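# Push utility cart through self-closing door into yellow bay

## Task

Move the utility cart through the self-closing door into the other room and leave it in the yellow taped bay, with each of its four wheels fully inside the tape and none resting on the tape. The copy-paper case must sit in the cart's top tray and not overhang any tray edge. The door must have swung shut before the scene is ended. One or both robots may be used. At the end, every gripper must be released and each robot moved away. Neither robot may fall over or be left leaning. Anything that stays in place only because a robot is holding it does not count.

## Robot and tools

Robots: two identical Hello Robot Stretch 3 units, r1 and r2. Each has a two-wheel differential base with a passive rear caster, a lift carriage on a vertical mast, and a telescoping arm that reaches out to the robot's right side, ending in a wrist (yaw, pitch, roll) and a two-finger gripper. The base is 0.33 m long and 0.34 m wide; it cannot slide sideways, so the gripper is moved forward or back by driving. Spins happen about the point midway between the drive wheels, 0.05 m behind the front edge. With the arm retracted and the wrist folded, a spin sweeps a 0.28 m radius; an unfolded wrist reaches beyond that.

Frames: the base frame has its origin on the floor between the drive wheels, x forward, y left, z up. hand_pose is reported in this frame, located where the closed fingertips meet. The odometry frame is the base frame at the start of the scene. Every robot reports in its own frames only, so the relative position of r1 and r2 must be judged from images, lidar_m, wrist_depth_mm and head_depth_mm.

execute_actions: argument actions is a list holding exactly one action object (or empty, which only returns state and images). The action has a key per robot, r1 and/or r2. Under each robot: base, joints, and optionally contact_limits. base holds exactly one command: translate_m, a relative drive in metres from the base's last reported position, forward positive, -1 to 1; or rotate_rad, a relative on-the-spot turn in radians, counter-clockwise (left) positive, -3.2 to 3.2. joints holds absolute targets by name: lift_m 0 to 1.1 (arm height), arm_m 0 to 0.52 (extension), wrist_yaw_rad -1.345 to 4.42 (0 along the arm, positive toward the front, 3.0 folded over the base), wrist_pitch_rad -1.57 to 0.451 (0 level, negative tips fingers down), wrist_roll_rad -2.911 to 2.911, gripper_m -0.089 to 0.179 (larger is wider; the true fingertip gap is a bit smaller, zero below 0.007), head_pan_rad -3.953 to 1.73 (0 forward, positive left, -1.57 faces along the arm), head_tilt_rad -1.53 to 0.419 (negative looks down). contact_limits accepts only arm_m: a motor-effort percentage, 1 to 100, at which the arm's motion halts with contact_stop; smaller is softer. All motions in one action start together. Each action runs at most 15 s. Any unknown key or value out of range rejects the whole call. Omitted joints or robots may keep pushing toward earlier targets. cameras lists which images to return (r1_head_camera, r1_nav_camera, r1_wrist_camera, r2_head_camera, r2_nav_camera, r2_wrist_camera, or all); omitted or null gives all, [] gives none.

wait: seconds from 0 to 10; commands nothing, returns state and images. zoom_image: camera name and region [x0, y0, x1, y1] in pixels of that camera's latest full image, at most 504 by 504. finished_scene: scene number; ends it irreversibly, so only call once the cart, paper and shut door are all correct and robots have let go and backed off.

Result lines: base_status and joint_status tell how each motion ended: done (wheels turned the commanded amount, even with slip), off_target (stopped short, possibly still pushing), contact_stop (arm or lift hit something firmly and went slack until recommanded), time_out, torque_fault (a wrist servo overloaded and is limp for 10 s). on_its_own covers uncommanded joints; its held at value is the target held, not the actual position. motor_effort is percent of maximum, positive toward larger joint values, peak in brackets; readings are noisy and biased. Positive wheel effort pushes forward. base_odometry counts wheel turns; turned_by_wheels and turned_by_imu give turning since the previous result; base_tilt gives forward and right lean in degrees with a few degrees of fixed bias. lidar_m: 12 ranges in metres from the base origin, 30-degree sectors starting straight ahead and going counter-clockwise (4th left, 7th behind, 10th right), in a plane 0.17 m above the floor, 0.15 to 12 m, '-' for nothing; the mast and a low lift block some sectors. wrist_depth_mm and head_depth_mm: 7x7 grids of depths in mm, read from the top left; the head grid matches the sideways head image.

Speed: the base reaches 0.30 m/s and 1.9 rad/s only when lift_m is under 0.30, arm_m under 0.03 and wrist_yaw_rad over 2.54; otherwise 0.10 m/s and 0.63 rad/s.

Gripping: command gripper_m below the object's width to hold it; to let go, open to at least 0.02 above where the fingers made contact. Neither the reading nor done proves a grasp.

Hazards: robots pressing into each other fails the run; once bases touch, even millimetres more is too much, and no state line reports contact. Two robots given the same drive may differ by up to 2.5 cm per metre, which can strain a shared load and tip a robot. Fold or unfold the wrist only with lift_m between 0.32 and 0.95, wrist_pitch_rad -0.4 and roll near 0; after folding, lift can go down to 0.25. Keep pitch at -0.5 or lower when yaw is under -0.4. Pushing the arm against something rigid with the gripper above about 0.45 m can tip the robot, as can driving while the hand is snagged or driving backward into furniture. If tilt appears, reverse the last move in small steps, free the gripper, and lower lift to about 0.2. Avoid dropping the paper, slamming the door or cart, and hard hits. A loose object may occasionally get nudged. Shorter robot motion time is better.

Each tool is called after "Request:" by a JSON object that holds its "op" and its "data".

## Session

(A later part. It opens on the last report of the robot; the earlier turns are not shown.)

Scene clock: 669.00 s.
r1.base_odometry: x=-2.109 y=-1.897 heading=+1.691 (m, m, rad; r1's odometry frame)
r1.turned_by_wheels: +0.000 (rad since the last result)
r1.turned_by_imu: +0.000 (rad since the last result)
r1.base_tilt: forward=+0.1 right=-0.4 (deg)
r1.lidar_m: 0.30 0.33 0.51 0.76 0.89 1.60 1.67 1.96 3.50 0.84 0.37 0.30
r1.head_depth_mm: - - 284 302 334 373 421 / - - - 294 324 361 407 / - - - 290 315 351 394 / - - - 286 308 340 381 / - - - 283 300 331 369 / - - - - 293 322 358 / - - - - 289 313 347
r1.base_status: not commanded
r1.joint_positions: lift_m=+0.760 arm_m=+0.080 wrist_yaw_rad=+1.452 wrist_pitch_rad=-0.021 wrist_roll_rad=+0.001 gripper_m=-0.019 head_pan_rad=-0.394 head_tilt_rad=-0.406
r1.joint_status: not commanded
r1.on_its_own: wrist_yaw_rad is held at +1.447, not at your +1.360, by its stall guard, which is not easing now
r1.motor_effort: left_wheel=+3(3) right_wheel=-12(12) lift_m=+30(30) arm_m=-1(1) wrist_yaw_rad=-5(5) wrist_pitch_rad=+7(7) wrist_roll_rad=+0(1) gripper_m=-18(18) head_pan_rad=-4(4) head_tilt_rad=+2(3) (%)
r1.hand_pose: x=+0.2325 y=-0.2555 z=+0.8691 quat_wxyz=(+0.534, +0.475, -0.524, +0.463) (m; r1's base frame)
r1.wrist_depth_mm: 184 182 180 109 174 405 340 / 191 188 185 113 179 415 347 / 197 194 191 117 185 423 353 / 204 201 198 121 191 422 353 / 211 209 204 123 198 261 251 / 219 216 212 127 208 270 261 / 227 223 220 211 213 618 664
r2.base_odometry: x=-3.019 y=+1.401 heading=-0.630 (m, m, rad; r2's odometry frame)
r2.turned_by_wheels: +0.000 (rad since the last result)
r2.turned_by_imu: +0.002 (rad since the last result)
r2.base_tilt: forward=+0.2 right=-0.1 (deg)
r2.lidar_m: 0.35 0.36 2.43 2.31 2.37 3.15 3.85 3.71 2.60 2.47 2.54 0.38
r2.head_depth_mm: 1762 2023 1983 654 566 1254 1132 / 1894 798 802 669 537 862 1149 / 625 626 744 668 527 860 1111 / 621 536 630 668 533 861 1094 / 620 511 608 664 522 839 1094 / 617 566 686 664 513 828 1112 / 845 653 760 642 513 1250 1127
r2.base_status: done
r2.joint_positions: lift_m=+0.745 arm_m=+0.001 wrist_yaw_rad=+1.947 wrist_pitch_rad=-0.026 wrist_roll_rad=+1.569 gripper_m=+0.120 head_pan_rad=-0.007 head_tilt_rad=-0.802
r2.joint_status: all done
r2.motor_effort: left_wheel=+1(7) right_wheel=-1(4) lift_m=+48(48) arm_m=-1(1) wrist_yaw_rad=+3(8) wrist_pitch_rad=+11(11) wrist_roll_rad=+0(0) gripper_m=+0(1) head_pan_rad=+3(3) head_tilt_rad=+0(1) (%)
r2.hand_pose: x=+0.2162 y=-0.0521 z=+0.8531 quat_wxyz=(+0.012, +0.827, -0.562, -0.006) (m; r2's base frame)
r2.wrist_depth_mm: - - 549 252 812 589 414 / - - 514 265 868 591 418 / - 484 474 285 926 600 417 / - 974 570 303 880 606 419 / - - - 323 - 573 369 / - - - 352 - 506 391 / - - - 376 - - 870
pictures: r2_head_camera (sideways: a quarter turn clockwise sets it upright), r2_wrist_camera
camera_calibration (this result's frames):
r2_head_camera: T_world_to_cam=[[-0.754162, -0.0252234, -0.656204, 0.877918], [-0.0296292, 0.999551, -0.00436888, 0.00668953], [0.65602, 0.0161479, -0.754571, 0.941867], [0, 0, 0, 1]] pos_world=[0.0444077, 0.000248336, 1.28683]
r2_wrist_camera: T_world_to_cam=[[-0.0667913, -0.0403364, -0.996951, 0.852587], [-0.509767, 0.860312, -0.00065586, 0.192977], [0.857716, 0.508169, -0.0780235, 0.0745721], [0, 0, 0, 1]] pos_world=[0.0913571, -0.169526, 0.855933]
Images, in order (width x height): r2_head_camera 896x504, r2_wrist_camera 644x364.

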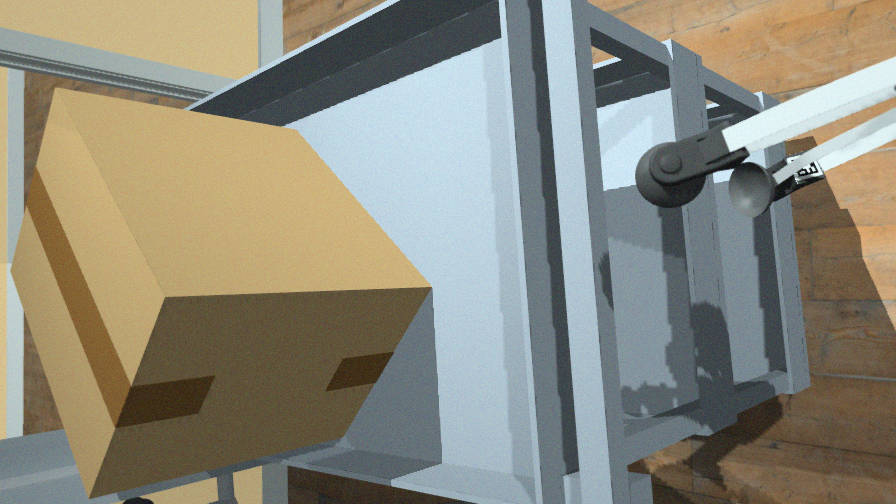

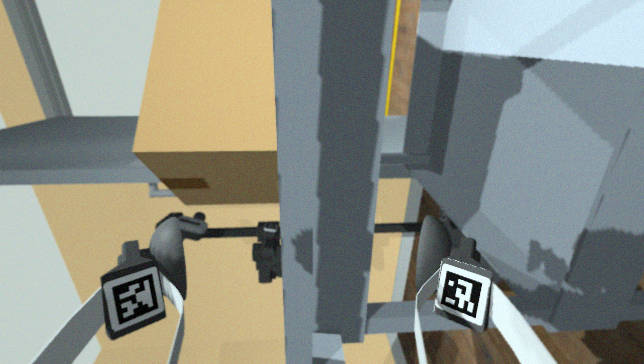

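Request:
{"op": "execute_actions", "data": {"actions": [{"r2":{"base":{"translate_m":0.115}}}], "cameras": ["r2_wrist_camera"]}}

Request:
{"op": "execute_actions", "data": {"actions": [{"r2":{"joints":{"gripper_m":-0.03}}}], "cameras": ["r2_wrist_camera","r2_nav_camera"]}}

Scene clock: 671.73 s.
r1.base_odometry: x=-2.109 y=-1.897 heading=+1.691 (m, m, rad; r1's odometry frame)
r1.turned_by_wheels: +0.000 (rad since the last result)
r1.turned_by_imu: +0.000 (rad since the last result)
r1.base_tilt: forward=+0.1 right=-0.4 (deg)
r1.lidar_m: 0.30 0.33 0.52 0.76 0.90 1.60 1.67 1.96 3.50 0.84 0.38 0.30
r1.head_depth_mm: - - 284 303 334 372 422 / - - - 295 325 361 408 / - - - 290 316 350 394 / - - - 286 308 340 380 / - - - 283 300 331 368 / - - - - 293 322 358 / - - - - 289 313 347
r1.base_status: not commanded
r1.joint_positions: lift_m=+0.760 arm_m=+0.080 wrist_yaw_rad=+1.452 wrist_pitch_rad=-0.021 wrist_roll_rad=+0.001 gripper_m=-0.019 head_pan_rad=-0.394 head_tilt_rad=-0.406
r1.joint_status: not commanded
r1.on_its_own: wrist_yaw_rad is held at +1.447, not at your +1.360, by its stall guard, which is not easing now
r1.motor_effort: left_wheel=+3(3) right_wheel=-12(12) lift_m=+30(30) arm_m=-1(1) wrist_yaw_rad=-5(4) wrist_pitch_rad=+7(7) wrist_roll_rad=+0(0) gripper_m=-17(16) head_pan_rad=-4(4) head_tilt_rad=+3(3) (%)
r1.hand_pose: x=+0.2325 y=-0.2555 z=+0.8691 quat_wxyz=(+0.534, +0.475, -0.524, +0.463) (m; r1's base frame)
r1.wrist_depth_mm: 184 182 179 109 174 408 343 / 191 188 185 113 180 418 344 / 197 194 191 117 186 426 353 / 204 201 198 121 191 423 353 / 212 209 204 123 197 260 253 / 218 217 212 127 207 269 260 / 227 224 219 212 214 622 657
r2.base_odometry: x=-2.926 y=+1.333 heading=-0.630 (m, m, rad; r2's odometry frame)
r2.turned_by_wheels: +0.000 (rad since the last result)
r2.turned_by_imu: +0.001 (rad since the last result)
r2.base_tilt: forward=+0.2 right=-0.1 (deg)
r2.lidar_m: 0.24 0.24 2.44 2.31 2.36 3.15 3.95 3.69 2.58 2.46 2.52 0.25
r2.head_depth_mm: 1681 1895 2045 638 568 455 1101 / 3664 585 746 669 568 450 872 / 3606 499 590 651 567 415 984 / 623 459 490 595 567 441 908 / 619 451 454 557 565 451 742 / 3630 462 511 624 564 461 742 / 1059 487 587 642 564 455 1076
r2.base_status: done
r2.joint_positions: lift_m=+0.745 arm_m=+0.001 wrist_yaw_rad=+1.947 wrist_pitch_rad=-0.026 wrist_roll_rad=+1.569 gripper_m=+0.120 head_pan_rad=-0.007 head_tilt_rad=-0.802
r2.joint_status: not commanded
r2.motor_effort: left_wheel=+2(7) right_wheel=-1(4) lift_m=+48(48) arm_m=-1(2) wrist_yaw_rad=+3(3) wrist_pitch_rad=+11(11) wrist_roll_rad=+0(0) gripper_m=+0(0) head_pan_rad=+3(2) head_tilt_rad=+0(1) (%)
r2.hand_pose: x=+0.2162 y=-0.0521 z=+0.8531 quat_wxyz=(+0.012, +0.827, -0.562, -0.006) (m; r2's base frame)
r2.wrist_depth_mm: - 458 451 97 154 605 417 / - 422 418 102 164 593 419 / - 392 390 110 174 601 423 / 918 368 374 118 187 601 424 / - - 514 127 201 575 423 / - - - 138 216 515 421 / - - - 150 - - 401
pictures: r2_wrist_camera
camera_calibration (this result's frames):
r2_wrist_camera: T_world_to_cam=[[-0.0667626, -0.0403249, -0.996954, 0.852592], [-0.509767, 0.860312, -0.000660635, 0.19298], [0.857718, 0.50817, -0.0779929, 0.0745445], [0, 0, 0, 1]] pos_world=[0.0913579, -0.169524, 0.855936]
Images, in order (width x height): r2_wrist_camera 644x364.

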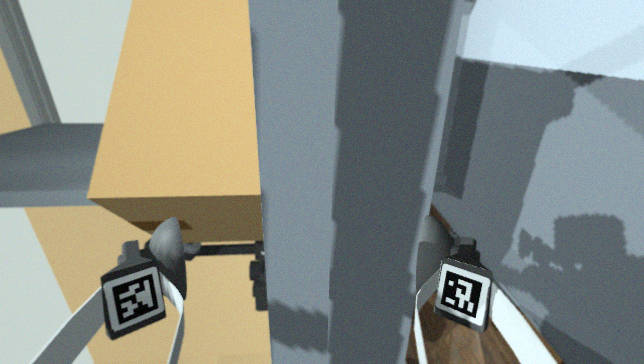

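Scene clock: 673.73 s.
r1.base_odometry: x=-2.109 y=-1.897 heading=+1.691 (m, m, rad; r1's odometry frame)
r1.turned_by_wheels: +0.000 (rad since the last result)
r1.turned_by_imu: +0.000 (rad since the last result)
r1.base_tilt: forward=+0.1 right=-0.4 (deg)
r1.lidar_m: 0.30 0.33 0.51 0.76 0.89 1.61 1.66 1.96 3.47 0.84 0.38 0.30
r1.head_depth_mm: - - 284 302 334 373 421 / - - - 295 324 360 408 / - - - 290 316 350 394 / - - - 286 307 341 381 / - - - 283 300 331 369 / - - - - 293 322 358 / - - - - 288 313 347
r1.base_status: not commanded
r1.joint_positions: lift_m=+0.760 arm_m=+0.080 wrist_yaw_rad=+1.452 wrist_pitch_rad=-0.021 wrist_roll_rad=+0.001 gripper_m=-0.019 head_pan_rad=-0.394 head_tilt_rad=-0.406
r1.joint_status: not commanded
r1.on_its_own: wrist_yaw_rad is held at +1.447, not at your +1.360, by its stall guard, which is not easing now
r1.motor_effort: left_wheel=+3(3) right_wheel=-12(12) lift_m=+30(30) arm_m=-1(1) wrist_yaw_rad=-5(4) wrist_pitch_rad=+7(7) wrist_roll_rad=+1(0) gripper_m=-17(16) head_pan_rad=-4(4) head_tilt_rad=+3(3) (%)
r1.hand_pose: x=+0.2325 y=-0.2555 z=+0.8691 quat_wxyz=(+0.534, +0.475, -0.524, +0.463) (m; r1's base frame)
r1.wrist_depth_mm: 185 182 178 109 174 409 340 / 190 188 185 113 180 421 345 / 197 194 191 117 185 428 354 / 204 201 198 121 191 425 351 / 210 207 205 123 197 262 251 / 220 215 212 127 208 269 260 / 227 225 220 211 213 609 664
r2.base_odometry: x=-2.926 y=+1.333 heading=-0.629 (m, m, rad; r2's odometry frame)
r2.turned_by_wheels: +0.000 (rad since the last result)
r2.turned_by_imu: +0.001 (rad since the last result)
r2.base_tilt: forward=+0.2 right=-0.1 (deg)
r2.lidar_m: 0.23 0.24 2.43 2.31 2.37 3.14 3.95 3.69 2.59 2.46 2.52 0.25
r2.head_depth_mm: 1684 1908 2048 642 568 450 1098 / 3603 579 745 669 567 449 789 / 3620 495 586 651 568 447 974 / 622 456 487 592 567 442 909 / 619 449 452 555 564 452 742 / 3595 462 509 622 564 457 741 / 1052 485 585 641 563 468 1072
r2.base_status: not commanded
r2.joint_positions: lift_m=+0.745 arm_m=+0.001 wrist_yaw_rad=+1.947 wrist_pitch_rad=-0.018 wrist_roll_rad=+1.569 gripper_m=-0.028 head_pan_rad=-0.007 head_tilt_rad=-0.802
r2.joint_status: all done
r2.motor_effort: left_wheel=+1(2) right_wheel=-12(13) lift_m=+48(48) arm_m=+0(1) wrist_yaw_rad=+3(3) wrist_pitch_rad=+8(11) wrist_roll_rad=+0(0) gripper_m=-33(99) head_pan_rad=+2(4) head_tilt_rad=+1(1) (%)
r2.hand_pose: x=+0.2165 y=-0.0519 z=+0.8552 quat_wxyz=(+0.008, +0.827, -0.562, -0.004) (m; r2's base frame)
r2.wrist_depth_mm: - 461 453 95 151 568 423 / - 421 418 100 160 608 422 / - 388 391 107 171 612 427 / 928 367 370 115 184 615 430 / - - 466 122 198 584 426 / - - - 130 - 545 427 / - - - 146 238 - 401
pictures: r2_nav_camera (sideways: a quarter turn counterclockwise sets it upright), r2_wrist_camera
camera_calibration (this result's frames):
r2_nav_camera: T_world_to_cam=[[0.718465, -0.00600725, 0.695537, -0.862438], [-0.015783, -0.999846, 0.00766772, 0.041507], [0.695384, -0.0164866, -0.718449, 0.881205], [0, 0, 0, 1]] pos_world=[0.00751105, 0.0508478, 1.23264]
r2_wrist_camera: T_world_to_cam=[[-0.0590645, -0.0372583, -0.997559, 0.853768], [-0.509507, 0.860464, -0.0019704, 0.194006], [0.858437, 0.508147, -0.0698063, 0.0672262], [0, 0, 0, 1]] pos_world=[0.0915654, -0.169286, 0.856758]
Images, in order (width x height): r2_nav_camera 672x504, r2_wrist_camera 644x364.

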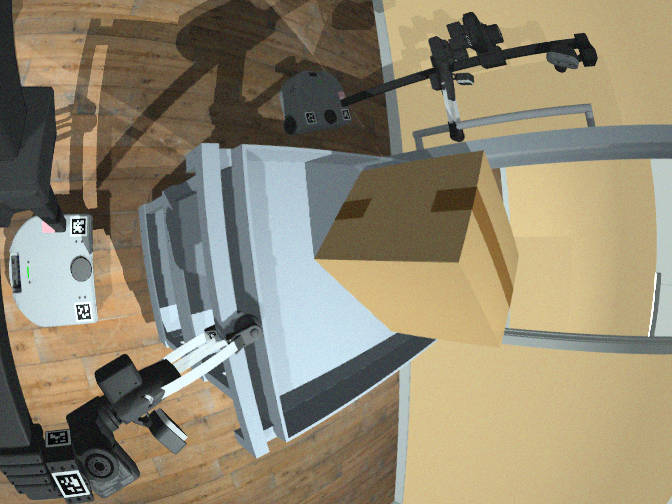

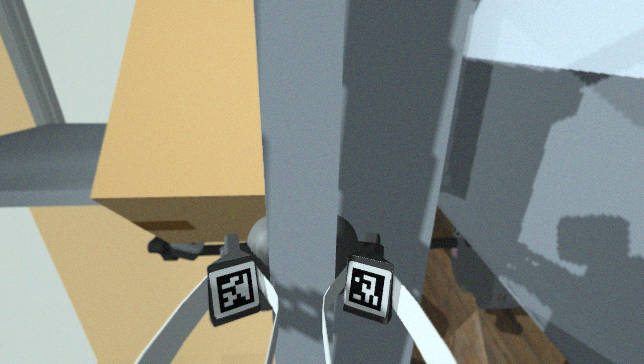

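Request:
{"op": "execute_actions", "data": {"actions": [{"r2":{"base":{"translate_m":-0.15}}}], "cameras": []}}

Request:
{"op": "execute_actions", "data": {"actions": [{"r2":{"base":{"rotate_rad":0.25}}}], "cameras": ["r2_nav_camera"]}}

Request:
{"op": "execute_actions", "data": {"actions": [{"r2":{"base":{"translate_m":-0.25}}}], "cameras": ["r2_nav_camera","r2_head_camera"]}}

Scene clock: 676.60 s.
r1.base_odometry: x=-2.109 y=-1.897 heading=+1.691 (m, m, rad; r1's odometry frame)
r1.turned_by_wheels: +0.000 (rad since the last result)
r1.turned_by_imu: +0.000 (rad since the last result)
r1.base_tilt: forward=+0.1 right=-0.5 (deg)
r1.lidar_m: 0.30 0.33 0.52 0.76 0.89 1.60 1.67 1.96 3.48 0.80 0.38 0.30
r1.head_depth_mm: - - 284 302 334 373 421 / - - - 295 324 361 408 / - - - 290 316 350 394 / - - - 286 307 340 381 / - - - 283 300 330 369 / - - - - 293 322 358 / - - - - 289 313 348
r1.base_status: not commanded
r1.joint_positions: lift_m=+0.760 arm_m=+0.080 wrist_yaw_rad=+1.452 wrist_pitch_rad=-0.021 wrist_roll_rad=+0.001 gripper_m=-0.019 head_pan_rad=-0.394 head_tilt_rad=-0.406
r1.joint_status: not commanded
r1.on_its_own: wrist_yaw_rad is held at +1.447, not at your +1.360, by its stall guard, which is not easing now
r1.motor_effort: left_wheel=+3(3) right_wheel=-12(12) lift_m=+30(30) arm_m=-1(1) wrist_yaw_rad=-5(5) wrist_pitch_rad=+7(7) wrist_roll_rad=+0(1) gripper_m=-17(17) head_pan_rad=-4(4) head_tilt_rad=+3(3) (%)
r1.hand_pose: x=+0.2325 y=-0.2555 z=+0.8691 quat_wxyz=(+0.534, +0.475, -0.524, +0.463) (m; r1's base frame)
r1.wrist_depth_mm: 185 182 180 109 174 - 415 / 191 188 185 113 180 - 416 / 197 194 191 117 185 - 424 / 205 200 197 121 191 558 403 / 212 207 204 123 197 - 338 / 219 216 212 127 208 738 717 / 228 223 219 211 213 666 654
r2.base_odometry: x=-3.047 y=+1.421 heading=-0.629 (m, m, rad; r2's odometry frame)
r2.turned_by_wheels: +0.000 (rad since the last result)
r2.turned_by_imu: +0.000 (rad since the last result)
r2.base_tilt: forward=+0.1 right=-0.1 (deg)
r2.lidar_m: 0.23 0.24 2.43 2.31 2.35 3.15 3.80 3.72 2.60 2.47 2.52 0.25
r2.head_depth_mm: 1793 2053 2045 637 569 450 1101 / 3639 581 744 668 568 450 757 / 3620 498 587 652 566 448 986 / 623 459 491 596 566 454 910 / 620 450 446 547 565 462 742 / 3626 456 502 617 564 456 742 / 913 485 579 647 563 467 1076
r2.base_status: done
r2.joint_positions: lift_m=+0.745 arm_m=+0.001 wrist_yaw_rad=+1.970 wrist_pitch_rad=-0.020 wrist_roll_rad=+1.570 gripper_m=-0.015 head_pan_rad=-0.007 head_tilt_rad=-0.802
r2.joint_status: not commanded
r2.on_its_own: gripper_m is held at -0.016, not at your -0.030, by its stall guard, which is not easing now; wrist_yaw_rad is at rest, and its effort (-24) is outside its rest range (-12 to +12)
r2.motor_effort: left_wheel=+4(8) right_wheel=-11(24) lift_m=+47(47) arm_m=+1(0) wrist_yaw_rad=-24(24) wrist_pitch_rad=+8(9) wrist_roll_rad=+0(0) gripper_m=-24(31) head_pan_rad=+3(3) head_tilt_rad=+1(1) (%)
r2.hand_pose: x=+0.2142 y=-0.0462 z=+0.8546 quat_wxyz=(+0.009, +0.833, -0.553, -0.005) (m; r2's base frame)
r2.wrist_depth_mm: - 439 434 92 148 571 420 / - 409 400 97 157 611 421 / - 380 388 104 170 602 424 / - 366 370 112 182 613 426 / - - 507 120 201 575 425 / - - - 130 - - 430 / - - - 148 245 - 395
pictures: none
No camera images: the call's "cameras" was empty. Leave "cameras" out to get every camera's image.

Scene clock: 677.93 s.
r1.base_odometry: x=-2.109 y=-1.897 heading=+1.691 (m, m, rad; r1's odometry frame)
r1.turned_by_wheels: +0.000 (rad since the last result)
r1.turned_by_imu: +0.000 (rad since the last result)
r1.base_tilt: forward=+0.1 right=-0.4 (deg)
r1.lidar_m: 0.30 0.33 0.52 0.76 0.89 1.60 1.67 1.96 3.49 0.78 0.38 0.30
r1.head_depth_mm: - - 284 302 333 373 421 / - - - 294 324 361 408 / - - - 289 316 350 394 / - - - 286 307 340 381 / - - - 282 300 331 369 / - - - - 293 322 358 / - - - - 288 313 348
r1.base_status: not commanded
r1.joint_positions: lift_m=+0.760 arm_m=+0.080 wrist_yaw_rad=+1.452 wrist_pitch_rad=-0.021 wrist_roll_rad=+0.001 gripper_m=-0.019 head_pan_rad=-0.394 head_tilt_rad=-0.406
r1.joint_status: not commanded
r1.on_its_own: wrist_yaw_rad is held at +1.447, not at your +1.360, by its stall guard, which is not easing now
r1.motor_effort: left_wheel=+3(3) right_wheel=-12(12) lift_m=+30(30) arm_m=-1(1) wrist_yaw_rad=-5(4) wrist_pitch_rad=+7(7) wrist_roll_rad=+1(1) gripper_m=-17(18) head_pan_rad=-4(5) head_tilt_rad=+2(2) (%)
r1.hand_pose: x=+0.2325 y=-0.2555 z=+0.8691 quat_wxyz=(+0.534, +0.475, -0.524, +0.463) (m; r1's base frame)
r1.wrist_depth_mm: 184 182 180 109 174 - 402 / 191 188 185 113 179 - 408 / 197 194 191 117 185 - 417 / 204 201 198 121 191 527 392 / 211 208 205 123 197 - 299 / 218 216 212 127 208 - 687 / 227 224 220 212 212 665 634
r2.base_odometry: x=-3.047 y=+1.421 heading=-0.379 (m, m, rad; r2's odometry frame)
r2.turned_by_wheels: +0.250 (rad since the last result)
r2.turned_by_imu: +0.238 (rad since the last result)
r2.base_tilt: forward=+0.1 right=-0.1 (deg)
r2.lidar_m: 0.26 0.28 2.31 2.30 2.57 3.82 3.81 2.99 2.48 2.47 0.31 0.26
r2.head_depth_mm: 3678 494 581 661 569 455 729 / 629 466 517 632 568 452 739 / 3674 454 474 579 566 448 955 / 1081 484 535 620 565 466 982 / 937 549 662 665 565 495 1014 / 1813 2170 2029 632 565 517 1110 / 1028 2165 2068 1627 518 1202 1128
r2.base_status: done
r2.joint_positions: lift_m=+0.745 arm_m=+0.001 wrist_yaw_rad=+1.922 wrist_pitch_rad=-0.020 wrist_roll_rad=+1.570 gripper_m=-0.015 head_pan_rad=-0.007 head_tilt_rad=-0.802
r2.joint_status: not commanded
r2.on_its_own: gripper_m is held at -0.016, not at your -0.030, by its stall guard, which is still easing; wrist_yaw_rad is at rest, and its effort (+32) is outside its rest range (-12 to +12)
r2.motor_effort: left_wheel=-4(9) right_wheel=+12(21) lift_m=+47(47) arm_m=+1(1) wrist_yaw_rad=+32(32) wrist_pitch_rad=+9(9) wrist_roll_rad=+0(0) gripper_m=-25(25) head_pan_rad=+3(3) head_tilt_rad=+1(1) (%)
r2.hand_pose: x=+0.2187 y=-0.0577 z=+0.8546 quat_wxyz=(+0.009, +0.820, -0.573, -0.005) (m; r2's base frame)
r2.wrist_depth_mm: - 350 357 70 129 509 421 / 940 346 352 78 142 571 422 / - 343 347 87 159 611 420 / - - - 100 182 572 425 / - - - 112 218 528 424 / - - - 131 - - 407 / - - - 173 339 355 355
pictures: r2_nav_camera (sideways: a quarter turn counterclockwise sets it upright)
camera_calibration (this result's frames):
r2_nav_camera: T_world_to_cam=[[0.718465, -0.00600721, 0.695537, -0.862438], [-0.0157829, -0.999846, 0.00766772, 0.041507], [0.695384, -0.0164866, -0.718449, 0.881205], [0, 0, 0, 1]] pos_world=[0.00751106, 0.0508478, 1.23264]
Images, in order (width x height): r2_nav_camera 672x504.

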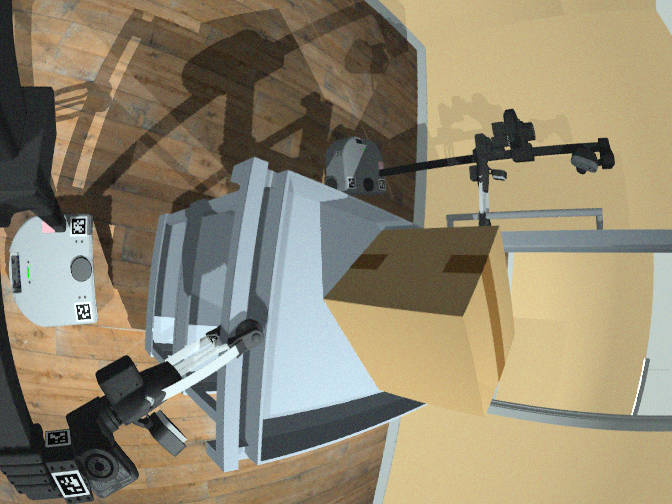

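Scene clock: 681.40 s.
r1.base_odometry: x=-2.109 y=-1.897 heading=+1.691 (m, m, rad; r1's odometry frame)
r1.turned_by_wheels: +0.000 (rad since the last result)
r1.turned_by_imu: +0.000 (rad since the last result)
r1.base_tilt: forward=+0.1 right=-0.4 (deg)
r1.lidar_m: 0.30 0.33 0.52 0.76 0.89 1.60 1.67 1.96 3.49 0.78 0.38 0.30
r1.head_depth_mm: - - 284 302 333 372 422 / - - - 295 324 361 407 / - - - 290 315 350 394 / - - - 286 308 340 381 / - - - 283 300 331 369 / - - - - 293 322 357 / - - - - 288 313 347
r1.base_status: not commanded
r1.joint_positions: lift_m=+0.760 arm_m=+0.080 wrist_yaw_rad=+1.452 wrist_pitch_rad=-0.021 wrist_roll_rad=+0.001 gripper_m=-0.019 head_pan_rad=-0.394 head_tilt_rad=-0.406
r1.joint_status: not commanded
r1.on_its_own: wrist_yaw_rad is held at +1.447, not at your +1.360, by its stall guard, which is not easing now
r1.motor_effort: left_wheel=+3(3) right_wheel=-12(12) lift_m=+30(30) arm_m=-1(1) wrist_yaw_rad=-5(5) wrist_pitch_rad=+7(7) wrist_roll_rad=+1(0) gripper_m=-17(17) head_pan_rad=-4(4) head_tilt_rad=+2(2) (%)
r1.hand_pose: x=+0.2325 y=-0.2555 z=+0.8691 quat_wxyz=(+0.534, +0.475, -0.524, +0.463) (m; r1's base frame)
r1.wrist_depth_mm: 185 182 179 109 174 - - / 190 188 185 113 179 - - / 197 194 191 117 185 - - / 204 201 198 120 192 - - / 212 208 205 123 197 - - / 219 217 212 127 208 - - / 228 224 219 211 213 - 652
r2.base_odometry: x=-3.279 y=+1.514 heading=-0.379 (m, m, rad; r2's odometry frame)
r2.turned_by_wheels: +0.000 (rad since the last result)
r2.turned_by_imu: +0.000 (rad since the last result)
r2.base_tilt: forward=+0.2 right=-0.1 (deg)
r2.lidar_m: 0.25 0.26 2.36 2.35 2.63 3.57 3.54 2.94 2.43 2.42 0.34 0.25
r2.head_depth_mm: 3719 541 692 672 569 444 761 / 627 493 583 653 567 454 757 / 624 462 503 620 568 448 930 / 1089 451 472 570 566 448 957 / 1174 481 546 635 566 454 1001 / 1992 533 671 648 564 461 1069 / 1562 2437 1936 1672 539 470 1129
r2.base_status: done
r2.joint_positions: lift_m=+0.745 arm_m=+0.001 wrist_yaw_rad=+1.921 wrist_pitch_rad=-0.018 wrist_roll_rad=+1.570 gripper_m=-0.012 head_pan_rad=-0.007 head_tilt_rad=-0.802
r2.joint_status: not commanded
r2.on_its_own: wrist_yaw_rad is held at +1.902, not at your +1.950, by its stall guard, which is not easing now; gripper_m is held at -0.013, not at your -0.030, by its stall guard, which is not easing now; wrist_yaw_rad is at rest, and its effort (-23) is outside its rest range (-12 to +12)
r2.motor_effort: left_wheel=+2(12) right_wheel=-8(21) lift_m=+47(47) arm_m=+1(1) wrist_yaw_rad=-23(36) wrist_pitch_rad=+8(9) wrist_roll_rad=+0(1) gripper_m=-23(25) head_pan_rad=+3(3) head_tilt_rad=+1(1) (%)
r2.hand_pose: x=+0.2189 y=-0.0580 z=+0.8552 quat_wxyz=(+0.008, +0.819, -0.573, -0.005) (m; r2's base frame)
r2.wrist_depth_mm: - 393 393 83 140 532 420 / - 373 376 90 152 572 422 / - 360 366 99 165 607 428 / - 427 426 109 183 617 426 / - - - 119 207 570 426 / - - - 132 - - 430 / - - - 159 - - 391
pictures: r2_head_camera (sideways: a quarter turn clockwise sets it upright), r2_nav_camera (sideways: a quarter turn counterclockwise sets it upright)
camera_calibration (this result's frames):
r2_head_camera: T_world_to_cam=[[-0.754149, -0.0252235, -0.656218, 0.877937], [-0.0296291, 0.999551, -0.00436958, 0.00669045], [0.656034, 0.0161479, -0.754559, 0.941851], [0, 0, 0, 1]] pos_world=[0.044408, 0.000248336, 1.28683]
r2_nav_camera: T_world_to_cam=[[0.718452, -0.00600716, 0.695551, -0.862456], [-0.0157831, -0.999846, 0.00766755, 0.0415072], [0.695398, -0.0164867, -0.718436, 0.881187], [0, 0, 0, 1]] pos_world=[0.00751239, 0.0508478, 1.23264]
Images, in order (width x height): r2_head_camera 896x504, r2_nav_camera 672x504.

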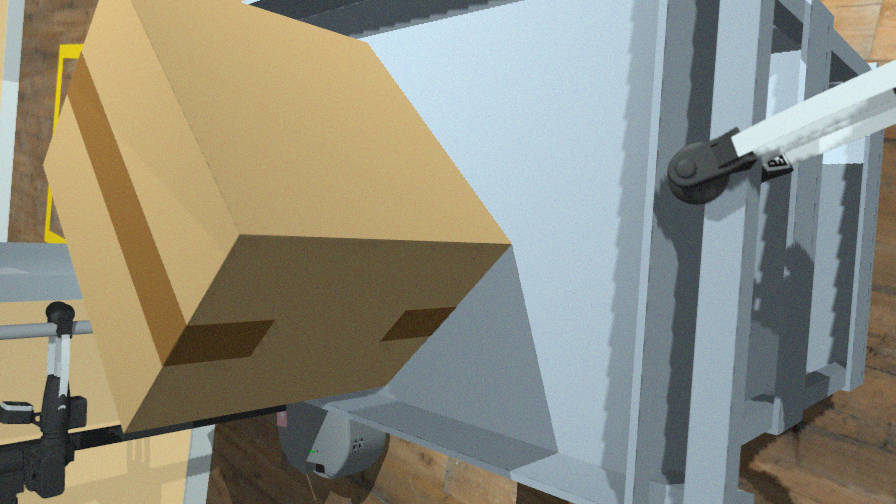

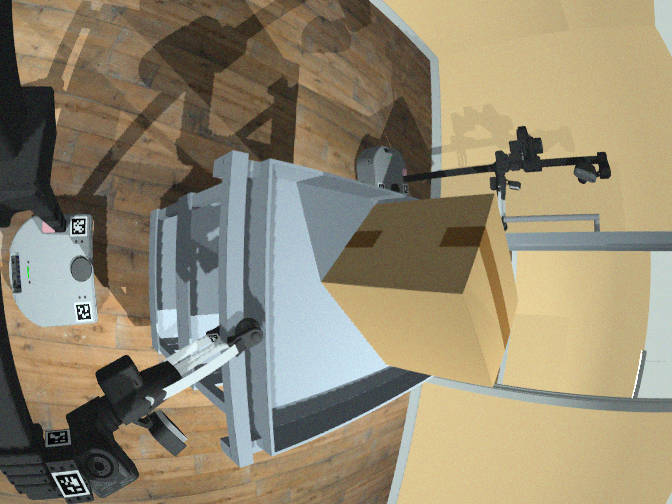

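Request:
{"op": "execute_actions", "data": {"actions": [{"r2":{"base":{"translate_m":-0.8}}}], "cameras": ["r2_nav_camera","r2_head_camera"]}}

Scene clock: 691.27 s.
r1.base_odometry: x=-2.109 y=-1.897 heading=+1.691 (m, m, rad; r1's odometry frame)
r1.turned_by_wheels: +0.000 (rad since the last result)
r1.turned_by_imu: +0.001 (rad since the last result)
r1.base_tilt: forward=+0.1 right=-0.4 (deg)
r1.lidar_m: 0.30 0.33 0.52 0.76 0.89 1.60 1.67 1.96 3.48 1.58 0.38 0.30
r1.head_depth_mm: - - 284 302 334 372 421 / - - - 295 324 362 408 / - - - 290 316 351 394 / - - - 286 308 340 381 / - - - 283 300 331 369 / - - - - 293 322 358 / - - - - 289 313 347
r1.base_status: not commanded
r1.joint_positions: lift_m=+0.760 arm_m=+0.080 wrist_yaw_rad=+1.452 wrist_pitch_rad=-0.021 wrist_roll_rad=+0.001 gripper_m=-0.019 head_pan_rad=-0.394 head_tilt_rad=-0.406
r1.joint_status: not commanded
r1.on_its_own: wrist_yaw_rad is held at +1.447, not at your +1.360, by its stall guard, which is not easing now
r1.motor_effort: left_wheel=+3(3) right_wheel=-12(12) lift_m=+30(30) arm_m=-1(1) wrist_yaw_rad=-4(4) wrist_pitch_rad=+7(7) wrist_roll_rad=+0(0) gripper_m=-17(17) head_pan_rad=-4(4) head_tilt_rad=+3(2) (%)
r1.hand_pose: x=+0.2325 y=-0.2555 z=+0.8691 quat_wxyz=(+0.534, +0.475, -0.524, +0.463) (m; r1's base frame)
r1.wrist_depth_mm: 185 182 179 109 174 - - / 190 188 185 113 180 - - / 197 194 191 117 185 - - / 204 201 198 121 192 - - / 211 208 205 123 197 - - / 219 216 211 127 208 - - / 227 225 219 211 214 - -
r2.base_odometry: x=-4.022 y=+1.810 heading=-0.379 (m, m, rad; r2's odometry frame)
r2.turned_by_wheels: +0.000 (rad since the last result)
r2.turned_by_imu: -0.002 (rad since the last result)
r2.base_tilt: forward=+0.2 right=-0.1 (deg)
r2.lidar_m: 0.21 0.21 0.23 2.50 2.79 2.77 2.76 2.76 2.28 2.27 2.52 0.26
r2.head_depth_mm: 3680 2672 2103 623 568 610 1138 / 3629 2676 2091 652 568 493 1146 / 3622 2567 788 667 567 448 1001 / 1812 532 628 649 567 465 744 / 2633 467 478 555 566 485 654 / 616 449 419 514 564 491 454 / 2762 447 444 558 565 490 404
r2.base_status: done
r2.joint_positions: lift_m=+0.745 arm_m=+0.001 wrist_yaw_rad=+1.915 wrist_pitch_rad=-0.016 wrist_roll_rad=+1.570 gripper_m=-0.012 head_pan_rad=-0.007 head_tilt_rad=-0.802
r2.joint_status: not commanded
r2.on_its_own: wrist_yaw_rad is held at +1.902, not at your +1.950, by its stall guard, which is not easing now; gripper_m is held at -0.013, not at your -0.030, by its stall guard, which is not easing now; wrist_yaw_rad is at rest, and its effort (-16) is outside its rest range (-12 to +12)
r2.motor_effort: left_wheel=+2(5) right_wheel=-5(21) lift_m=+46(47) arm_m=+1(1) wrist_yaw_rad=-16(22) wrist_pitch_rad=+7(8) wrist_roll_rad=+0(0) gripper_m=-22(24) head_pan_rad=+3(3) head_tilt_rad=+1(1) (%)
r2.hand_pose: x=+0.2194 y=-0.0594 z=+0.8556 quat_wxyz=(+0.007, +0.818, -0.576, -0.004) (m; r2's base frame)
r2.wrist_depth_mm: - - - 125 186 - 403 / - - - 127 189 593 424 / - - 490 130 192 618 424 / - 435 432 132 196 616 428 / - 377 386 134 200 625 425 / - 445 - 136 206 606 432 / - - - 140 209 571 432
pictures: r2_head_camera (sideways: a quarter turn clockwise sets it upright), r2_nav_camera (sideways: a quarter turn counterclockwise sets it upright)
camera_calibration (this result's frames):
r2_head_camera: T_world_to_cam=[[-0.754149, -0.0252235, -0.656218, 0.877937], [-0.0296291, 0.999551, -0.00436959, 0.00669045], [0.656034, 0.0161479, -0.754558, 0.94185], [0, 0, 0, 1]] pos_world=[0.044408, 0.000248335, 1.28683]
r2_nav_camera: T_world_to_cam=[[0.718451, -0.00600718, 0.695551, -0.862456], [-0.0157831, -0.999846, 0.00766755, 0.0415072], [0.695398, -0.0164867, -0.718436, 0.881187], [0, 0, 0, 1]] pos_world=[0.0075124, 0.0508478, 1.23264]
Images, in order (width x height): r2_head_camera 896x504, r2_nav_camera 672x504.

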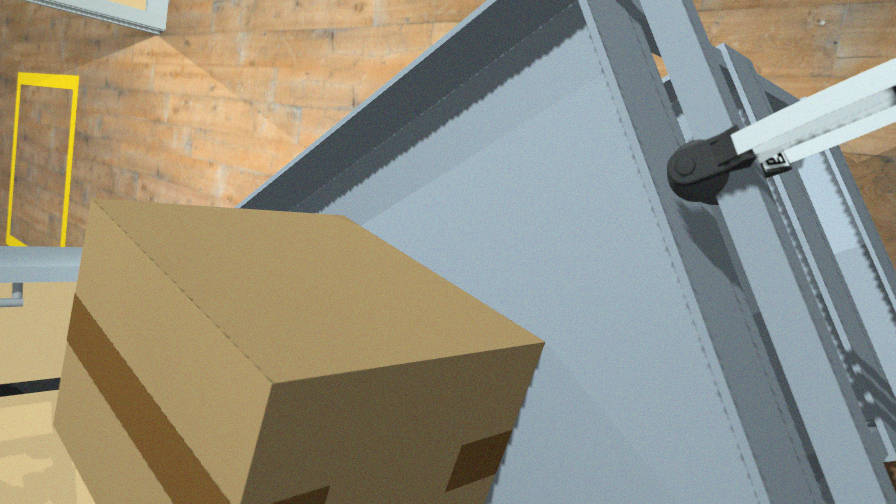

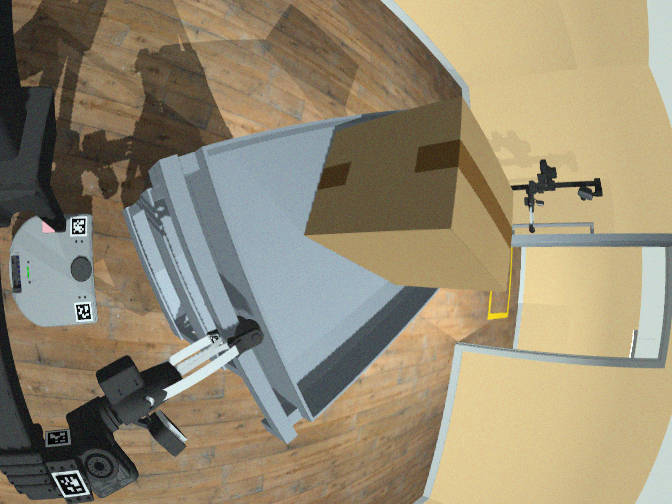

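Request:
{"op": "execute_actions", "data": {"actions": [{"r2":{"joints":{"gripper_m":0.12}}}], "cameras": []}}

Request:
{"op": "execute_actions", "data": {"actions": [{"r2":{"base":{"rotate_rad":0.38}}}], "cameras": ["r2_nav_camera","r2_head_camera","r2_wrist_camera"]}}

Scene clock: 693.63 s.
r1.base_odometry: x=-2.109 y=-1.897 heading=+1.691 (m, m, rad; r1's odometry frame)
r1.turned_by_wheels: +0.000 (rad since the last result)
r1.turned_by_imu: +0.000 (rad since the last result)
r1.base_tilt: forward=+0.1 right=-0.4 (deg)
r1.lidar_m: 0.30 0.33 0.52 0.76 0.89 1.61 1.67 1.96 3.49 1.58 0.38 0.30
r1.head_depth_mm: - - 284 302 334 373 421 / - - - 295 324 361 408 / - - - 290 316 351 394 / - - - 286 308 340 381 / - - - 283 300 330 369 / - - - - 293 322 358 / - - - - 288 313 347
r1.base_status: not commanded
r1.joint_positions: lift_m=+0.760 arm_m=+0.080 wrist_yaw_rad=+1.452 wrist_pitch_rad=-0.021 wrist_roll_rad=+0.001 gripper_m=-0.019 head_pan_rad=-0.394 head_tilt_rad=-0.406
r1.joint_status: not commanded
r1.on_its_own: wrist_yaw_rad is held at +1.447, not at your +1.360, by its stall guard, which is not easing now
r1.motor_effort: left_wheel=+3(3) right_wheel=-12(12) lift_m=+30(30) arm_m=-1(1) wrist_yaw_rad=-4(5) wrist_pitch_rad=+7(7) wrist_roll_rad=+0(0) gripper_m=-17(17) head_pan_rad=-4(5) head_tilt_rad=+2(3) (%)
r1.hand_pose: x=+0.2325 y=-0.2555 z=+0.8691 quat_wxyz=(+0.534, +0.475, -0.524, +0.463) (m; r1's base frame)
r1.wrist_depth_mm: 183 182 179 109 174 - - / 191 188 185 113 179 - - / 197 194 191 117 185 - - / 203 201 198 120 191 - - / 211 208 205 123 197 - - / 219 216 212 127 208 - - / 228 224 219 210 212 - -
r2.base_odometry: x=-4.022 y=+1.810 heading=-0.379 (m, m, rad; r2's odometry frame)
r2.turned_by_wheels: +0.000 (rad since the last result)
r2.turned_by_imu: +0.000 (rad since the last result)
r2.base_tilt: forward=+0.1 right=-0.1 (deg)
r2.lidar_m: 0.21 0.21 0.23 2.50 2.79 2.77 2.76 2.76 2.28 2.27 2.53 0.26
r2.head_depth_mm: 3671 2686 2110 622 567 608 1134 / 3675 2672 2095 652 568 506 1079 / 3651 2559 783 668 568 420 1017 / 1821 535 632 651 567 467 743 / 2641 468 481 558 566 480 657 / 617 449 421 515 565 491 456 / 2769 446 443 558 564 491 379
r2.base_status: not commanded
r2.joint_positions: lift_m=+0.745 arm_m=+0.001 wrist_yaw_rad=+1.905 wrist_pitch_rad=-0.017 wrist_roll_rad=+1.570 gripper_m=+0.120 head_pan_rad=-0.007 head_tilt_rad=-0.802
r2.joint_status: all done
r2.on_its_own: wrist_yaw_rad is held at +1.902, not at your +1.950, by its stall guard, which is not easing now
r2.motor_effort: left_wheel=+0(2) right_wheel=+2(5) lift_m=+47(46) arm_m=+1(1) wrist_yaw_rad=-4(16) wrist_pitch_rad=+7(8) wrist_roll_rad=+0(0) gripper_m=+0(98) head_pan_rad=+3(2) head_tilt_rad=+0(0) (%)
r2.hand_pose: x=+0.2202 y=-0.0618 z=+0.8553 quat_wxyz=(+0.008, +0.815, -0.580, -0.005) (m; r2's base frame)
r2.wrist_depth_mm: - - - 127 189 - 396 / - - - 129 190 572 423 / - - 494 131 194 611 425 / - 442 433 133 198 618 424 / - 387 384 136 200 622 428 / - - 425 138 204 582 431 / - - - 140 209 - 429
pictures: none
No camera images: the call's "cameras" was empty. Leave "cameras" out to get every camera's image.

Scene clock: 695.90 s.
r1.base_odometry: x=-2.109 y=-1.897 heading=+1.691 (m, m, rad; r1's odometry frame)
r1.turned_by_wheels: +0.000 (rad since the last result)
r1.turned_by_imu: +0.000 (rad since the last result)
r1.base_tilt: forward=+0.1 right=-0.4 (deg)
r1.lidar_m: 0.30 0.33 0.52 0.76 0.89 1.60 1.67 1.96 3.49 1.57 0.38 0.30
r1.head_depth_mm: - - 284 302 334 372 421 / - - - 295 325 361 408 / - - - 290 316 350 393 / - - - 286 308 340 381 / - - - 283 300 331 369 / - - - - 293 322 358 / - - - - 288 313 347
r1.base_status: not commanded
r1.joint_positions: lift_m=+0.760 arm_m=+0.080 wrist_yaw_rad=+1.452 wrist_pitch_rad=-0.021 wrist_roll_rad=+0.001 gripper_m=-0.019 head_pan_rad=-0.394 head_tilt_rad=-0.406
r1.joint_status: not commanded
r1.on_its_own: wrist_yaw_rad is held at +1.447, not at your +1.360, by its stall guard, which is not easing now
r1.motor_effort: left_wheel=+3(3) right_wheel=-12(12) lift_m=+30(30) arm_m=-1(1) wrist_yaw_rad=-4(5) wrist_pitch_rad=+7(7) wrist_roll_rad=+1(0) gripper_m=-17(17) head_pan_rad=-4(4) head_tilt_rad=+2(3) (%)
r1.hand_pose: x=+0.2325 y=-0.2555 z=+0.8691 quat_wxyz=(+0.534, +0.475, -0.524, +0.463) (m; r1's base frame)
r1.wrist_depth_mm: 185 182 179 109 174 - - / 191 188 185 113 179 - - / 196 195 191 117 185 - - / 203 200 197 121 191 - - / 211 208 205 122 197 - - / 219 216 213 127 208 - - / 228 225 220 211 212 - -
r2.base_odometry: x=-4.022 y=+1.810 heading=+0.001 (m, m, rad; r2's odometry frame)
r2.turned_by_wheels: +0.380 (rad since the last result)
r2.turned_by_imu: +0.362 (rad since the last result)
r2.base_tilt: forward=+0.2 right=-0.1 (deg)
r2.lidar_m: 0.23 0.24 2.50 2.63 2.84 2.75 2.89 2.34 2.26 2.37 0.32 0.24
r2.head_depth_mm: 2584 495 595 669 569 475 733 / 626 454 495 623 567 459 744 / 2801 453 446 542 567 453 837 / 3004 464 495 596 567 448 742 / 3293 492 574 648 566 451 894 / 3141 2437 2024 645 549 454 1095 / 2813 2634 2086 1711 1462 455 1107
r2.base_status: done
r2.joint_positions: lift_m=+0.745 arm_m=+0.001 wrist_yaw_rad=+1.897 wrist_pitch_rad=-0.041 wrist_roll_rad=+1.569 gripper_m=+0.120 head_pan_rad=-0.007 head_tilt_rad=-0.802
r2.joint_status: not commanded
r2.on_its_own: wrist_yaw_rad is held at +1.902, not at your +1.950, by its stall guard, which is not easing now
r2.motor_effort: left_wheel=-1(12) right_wheel=+3(24) lift_m=+45(46) arm_m=-1(0) wrist_yaw_rad=+6(43) wrist_pitch_rad=+17(20) wrist_roll_rad=+1(4) gripper_m=-3(3) head_pan_rad=+2(3) head_tilt_rad=+1(1) (%)
r2.hand_pose: x=+0.2202 y=-0.0642 z=+0.8492 quat_wxyz=(+0.018, +0.812, -0.583, -0.011) (m; r2's base frame)
r2.wrist_depth_mm: - 356 72 72 129 526 406 / - 338 77 78 139 543 407 / - 324 322 84 150 582 409 / - 425 365 92 164 591 411 / - - - 102 179 525 412 / - - - 112 198 - 403 / - - - 126 - - 364
pictures: r2_head_camera (sideways: a quarter turn clockwise sets it upright), r2_nav_camera (sideways: a quarter turn counterclockwise sets it upright), r2_wrist_camera
camera_calibration (this result's frames):
r2_head_camera: T_world_to_cam=[[-0.754149, -0.0252453, -0.656218, 0.877937], [-0.0296581, 0.999551, -0.00436958, 0.00669062], [0.656034, 0.0161669, -0.754559, 0.94185], [0, 0, 0, 1]] pos_world=[0.044408, 0.000249445, 1.28683]
r2_nav_camera: T_world_to_cam=[[0.718452, -0.00598636, 0.695551, -0.862456], [-0.0157542, -0.999846, 0.00766755, 0.041507], [0.695398, -0.0164666, -0.718436, 0.881187], [0, 0, 0, 1]] pos_world=[0.00751092, 0.0508479, 1.23264]
r2_wrist_camera: T_world_to_cam=[[-0.0833293, -0.0422191, -0.995627, 0.850913], [-0.465571, 0.885009, 0.00143772, 0.195512], [0.881079, 0.463655, -0.0934031, 0.0820923], [0, 0, 0, 1]] pos_world=[0.0896009, -0.175167, 0.854579]
Images, in order (width x height): r2_head_camera 896x504, r2_nav_camera 672x504, r2_wrist_camera 644x364.

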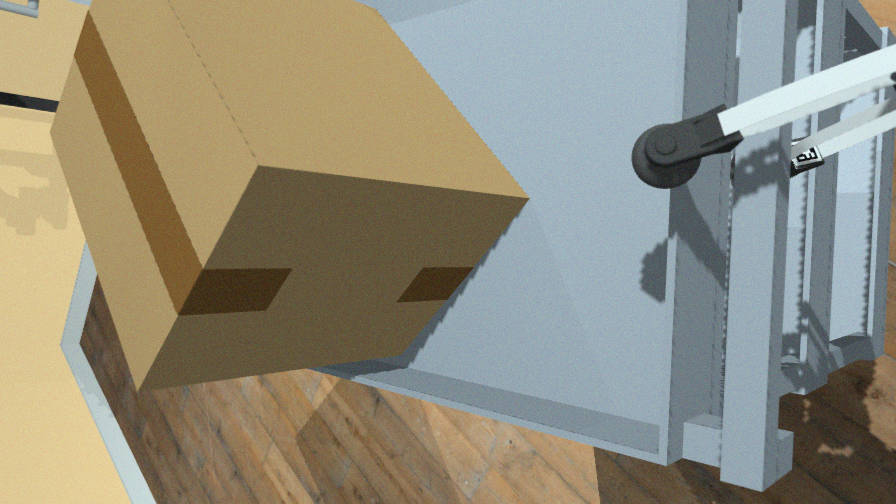

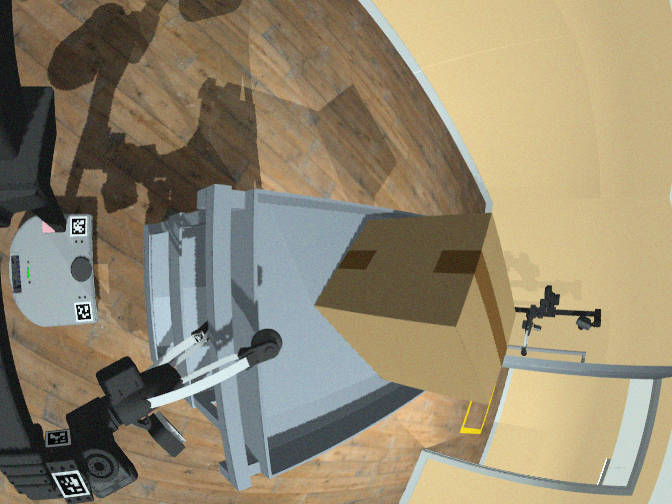

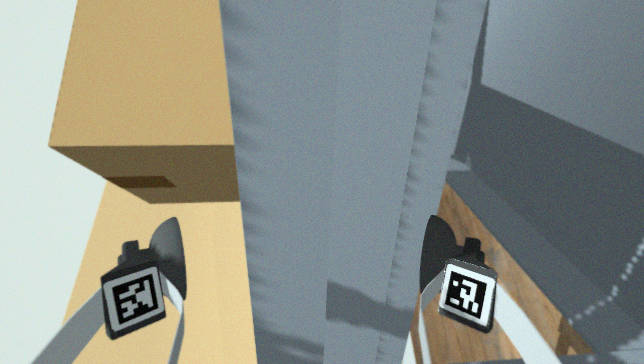

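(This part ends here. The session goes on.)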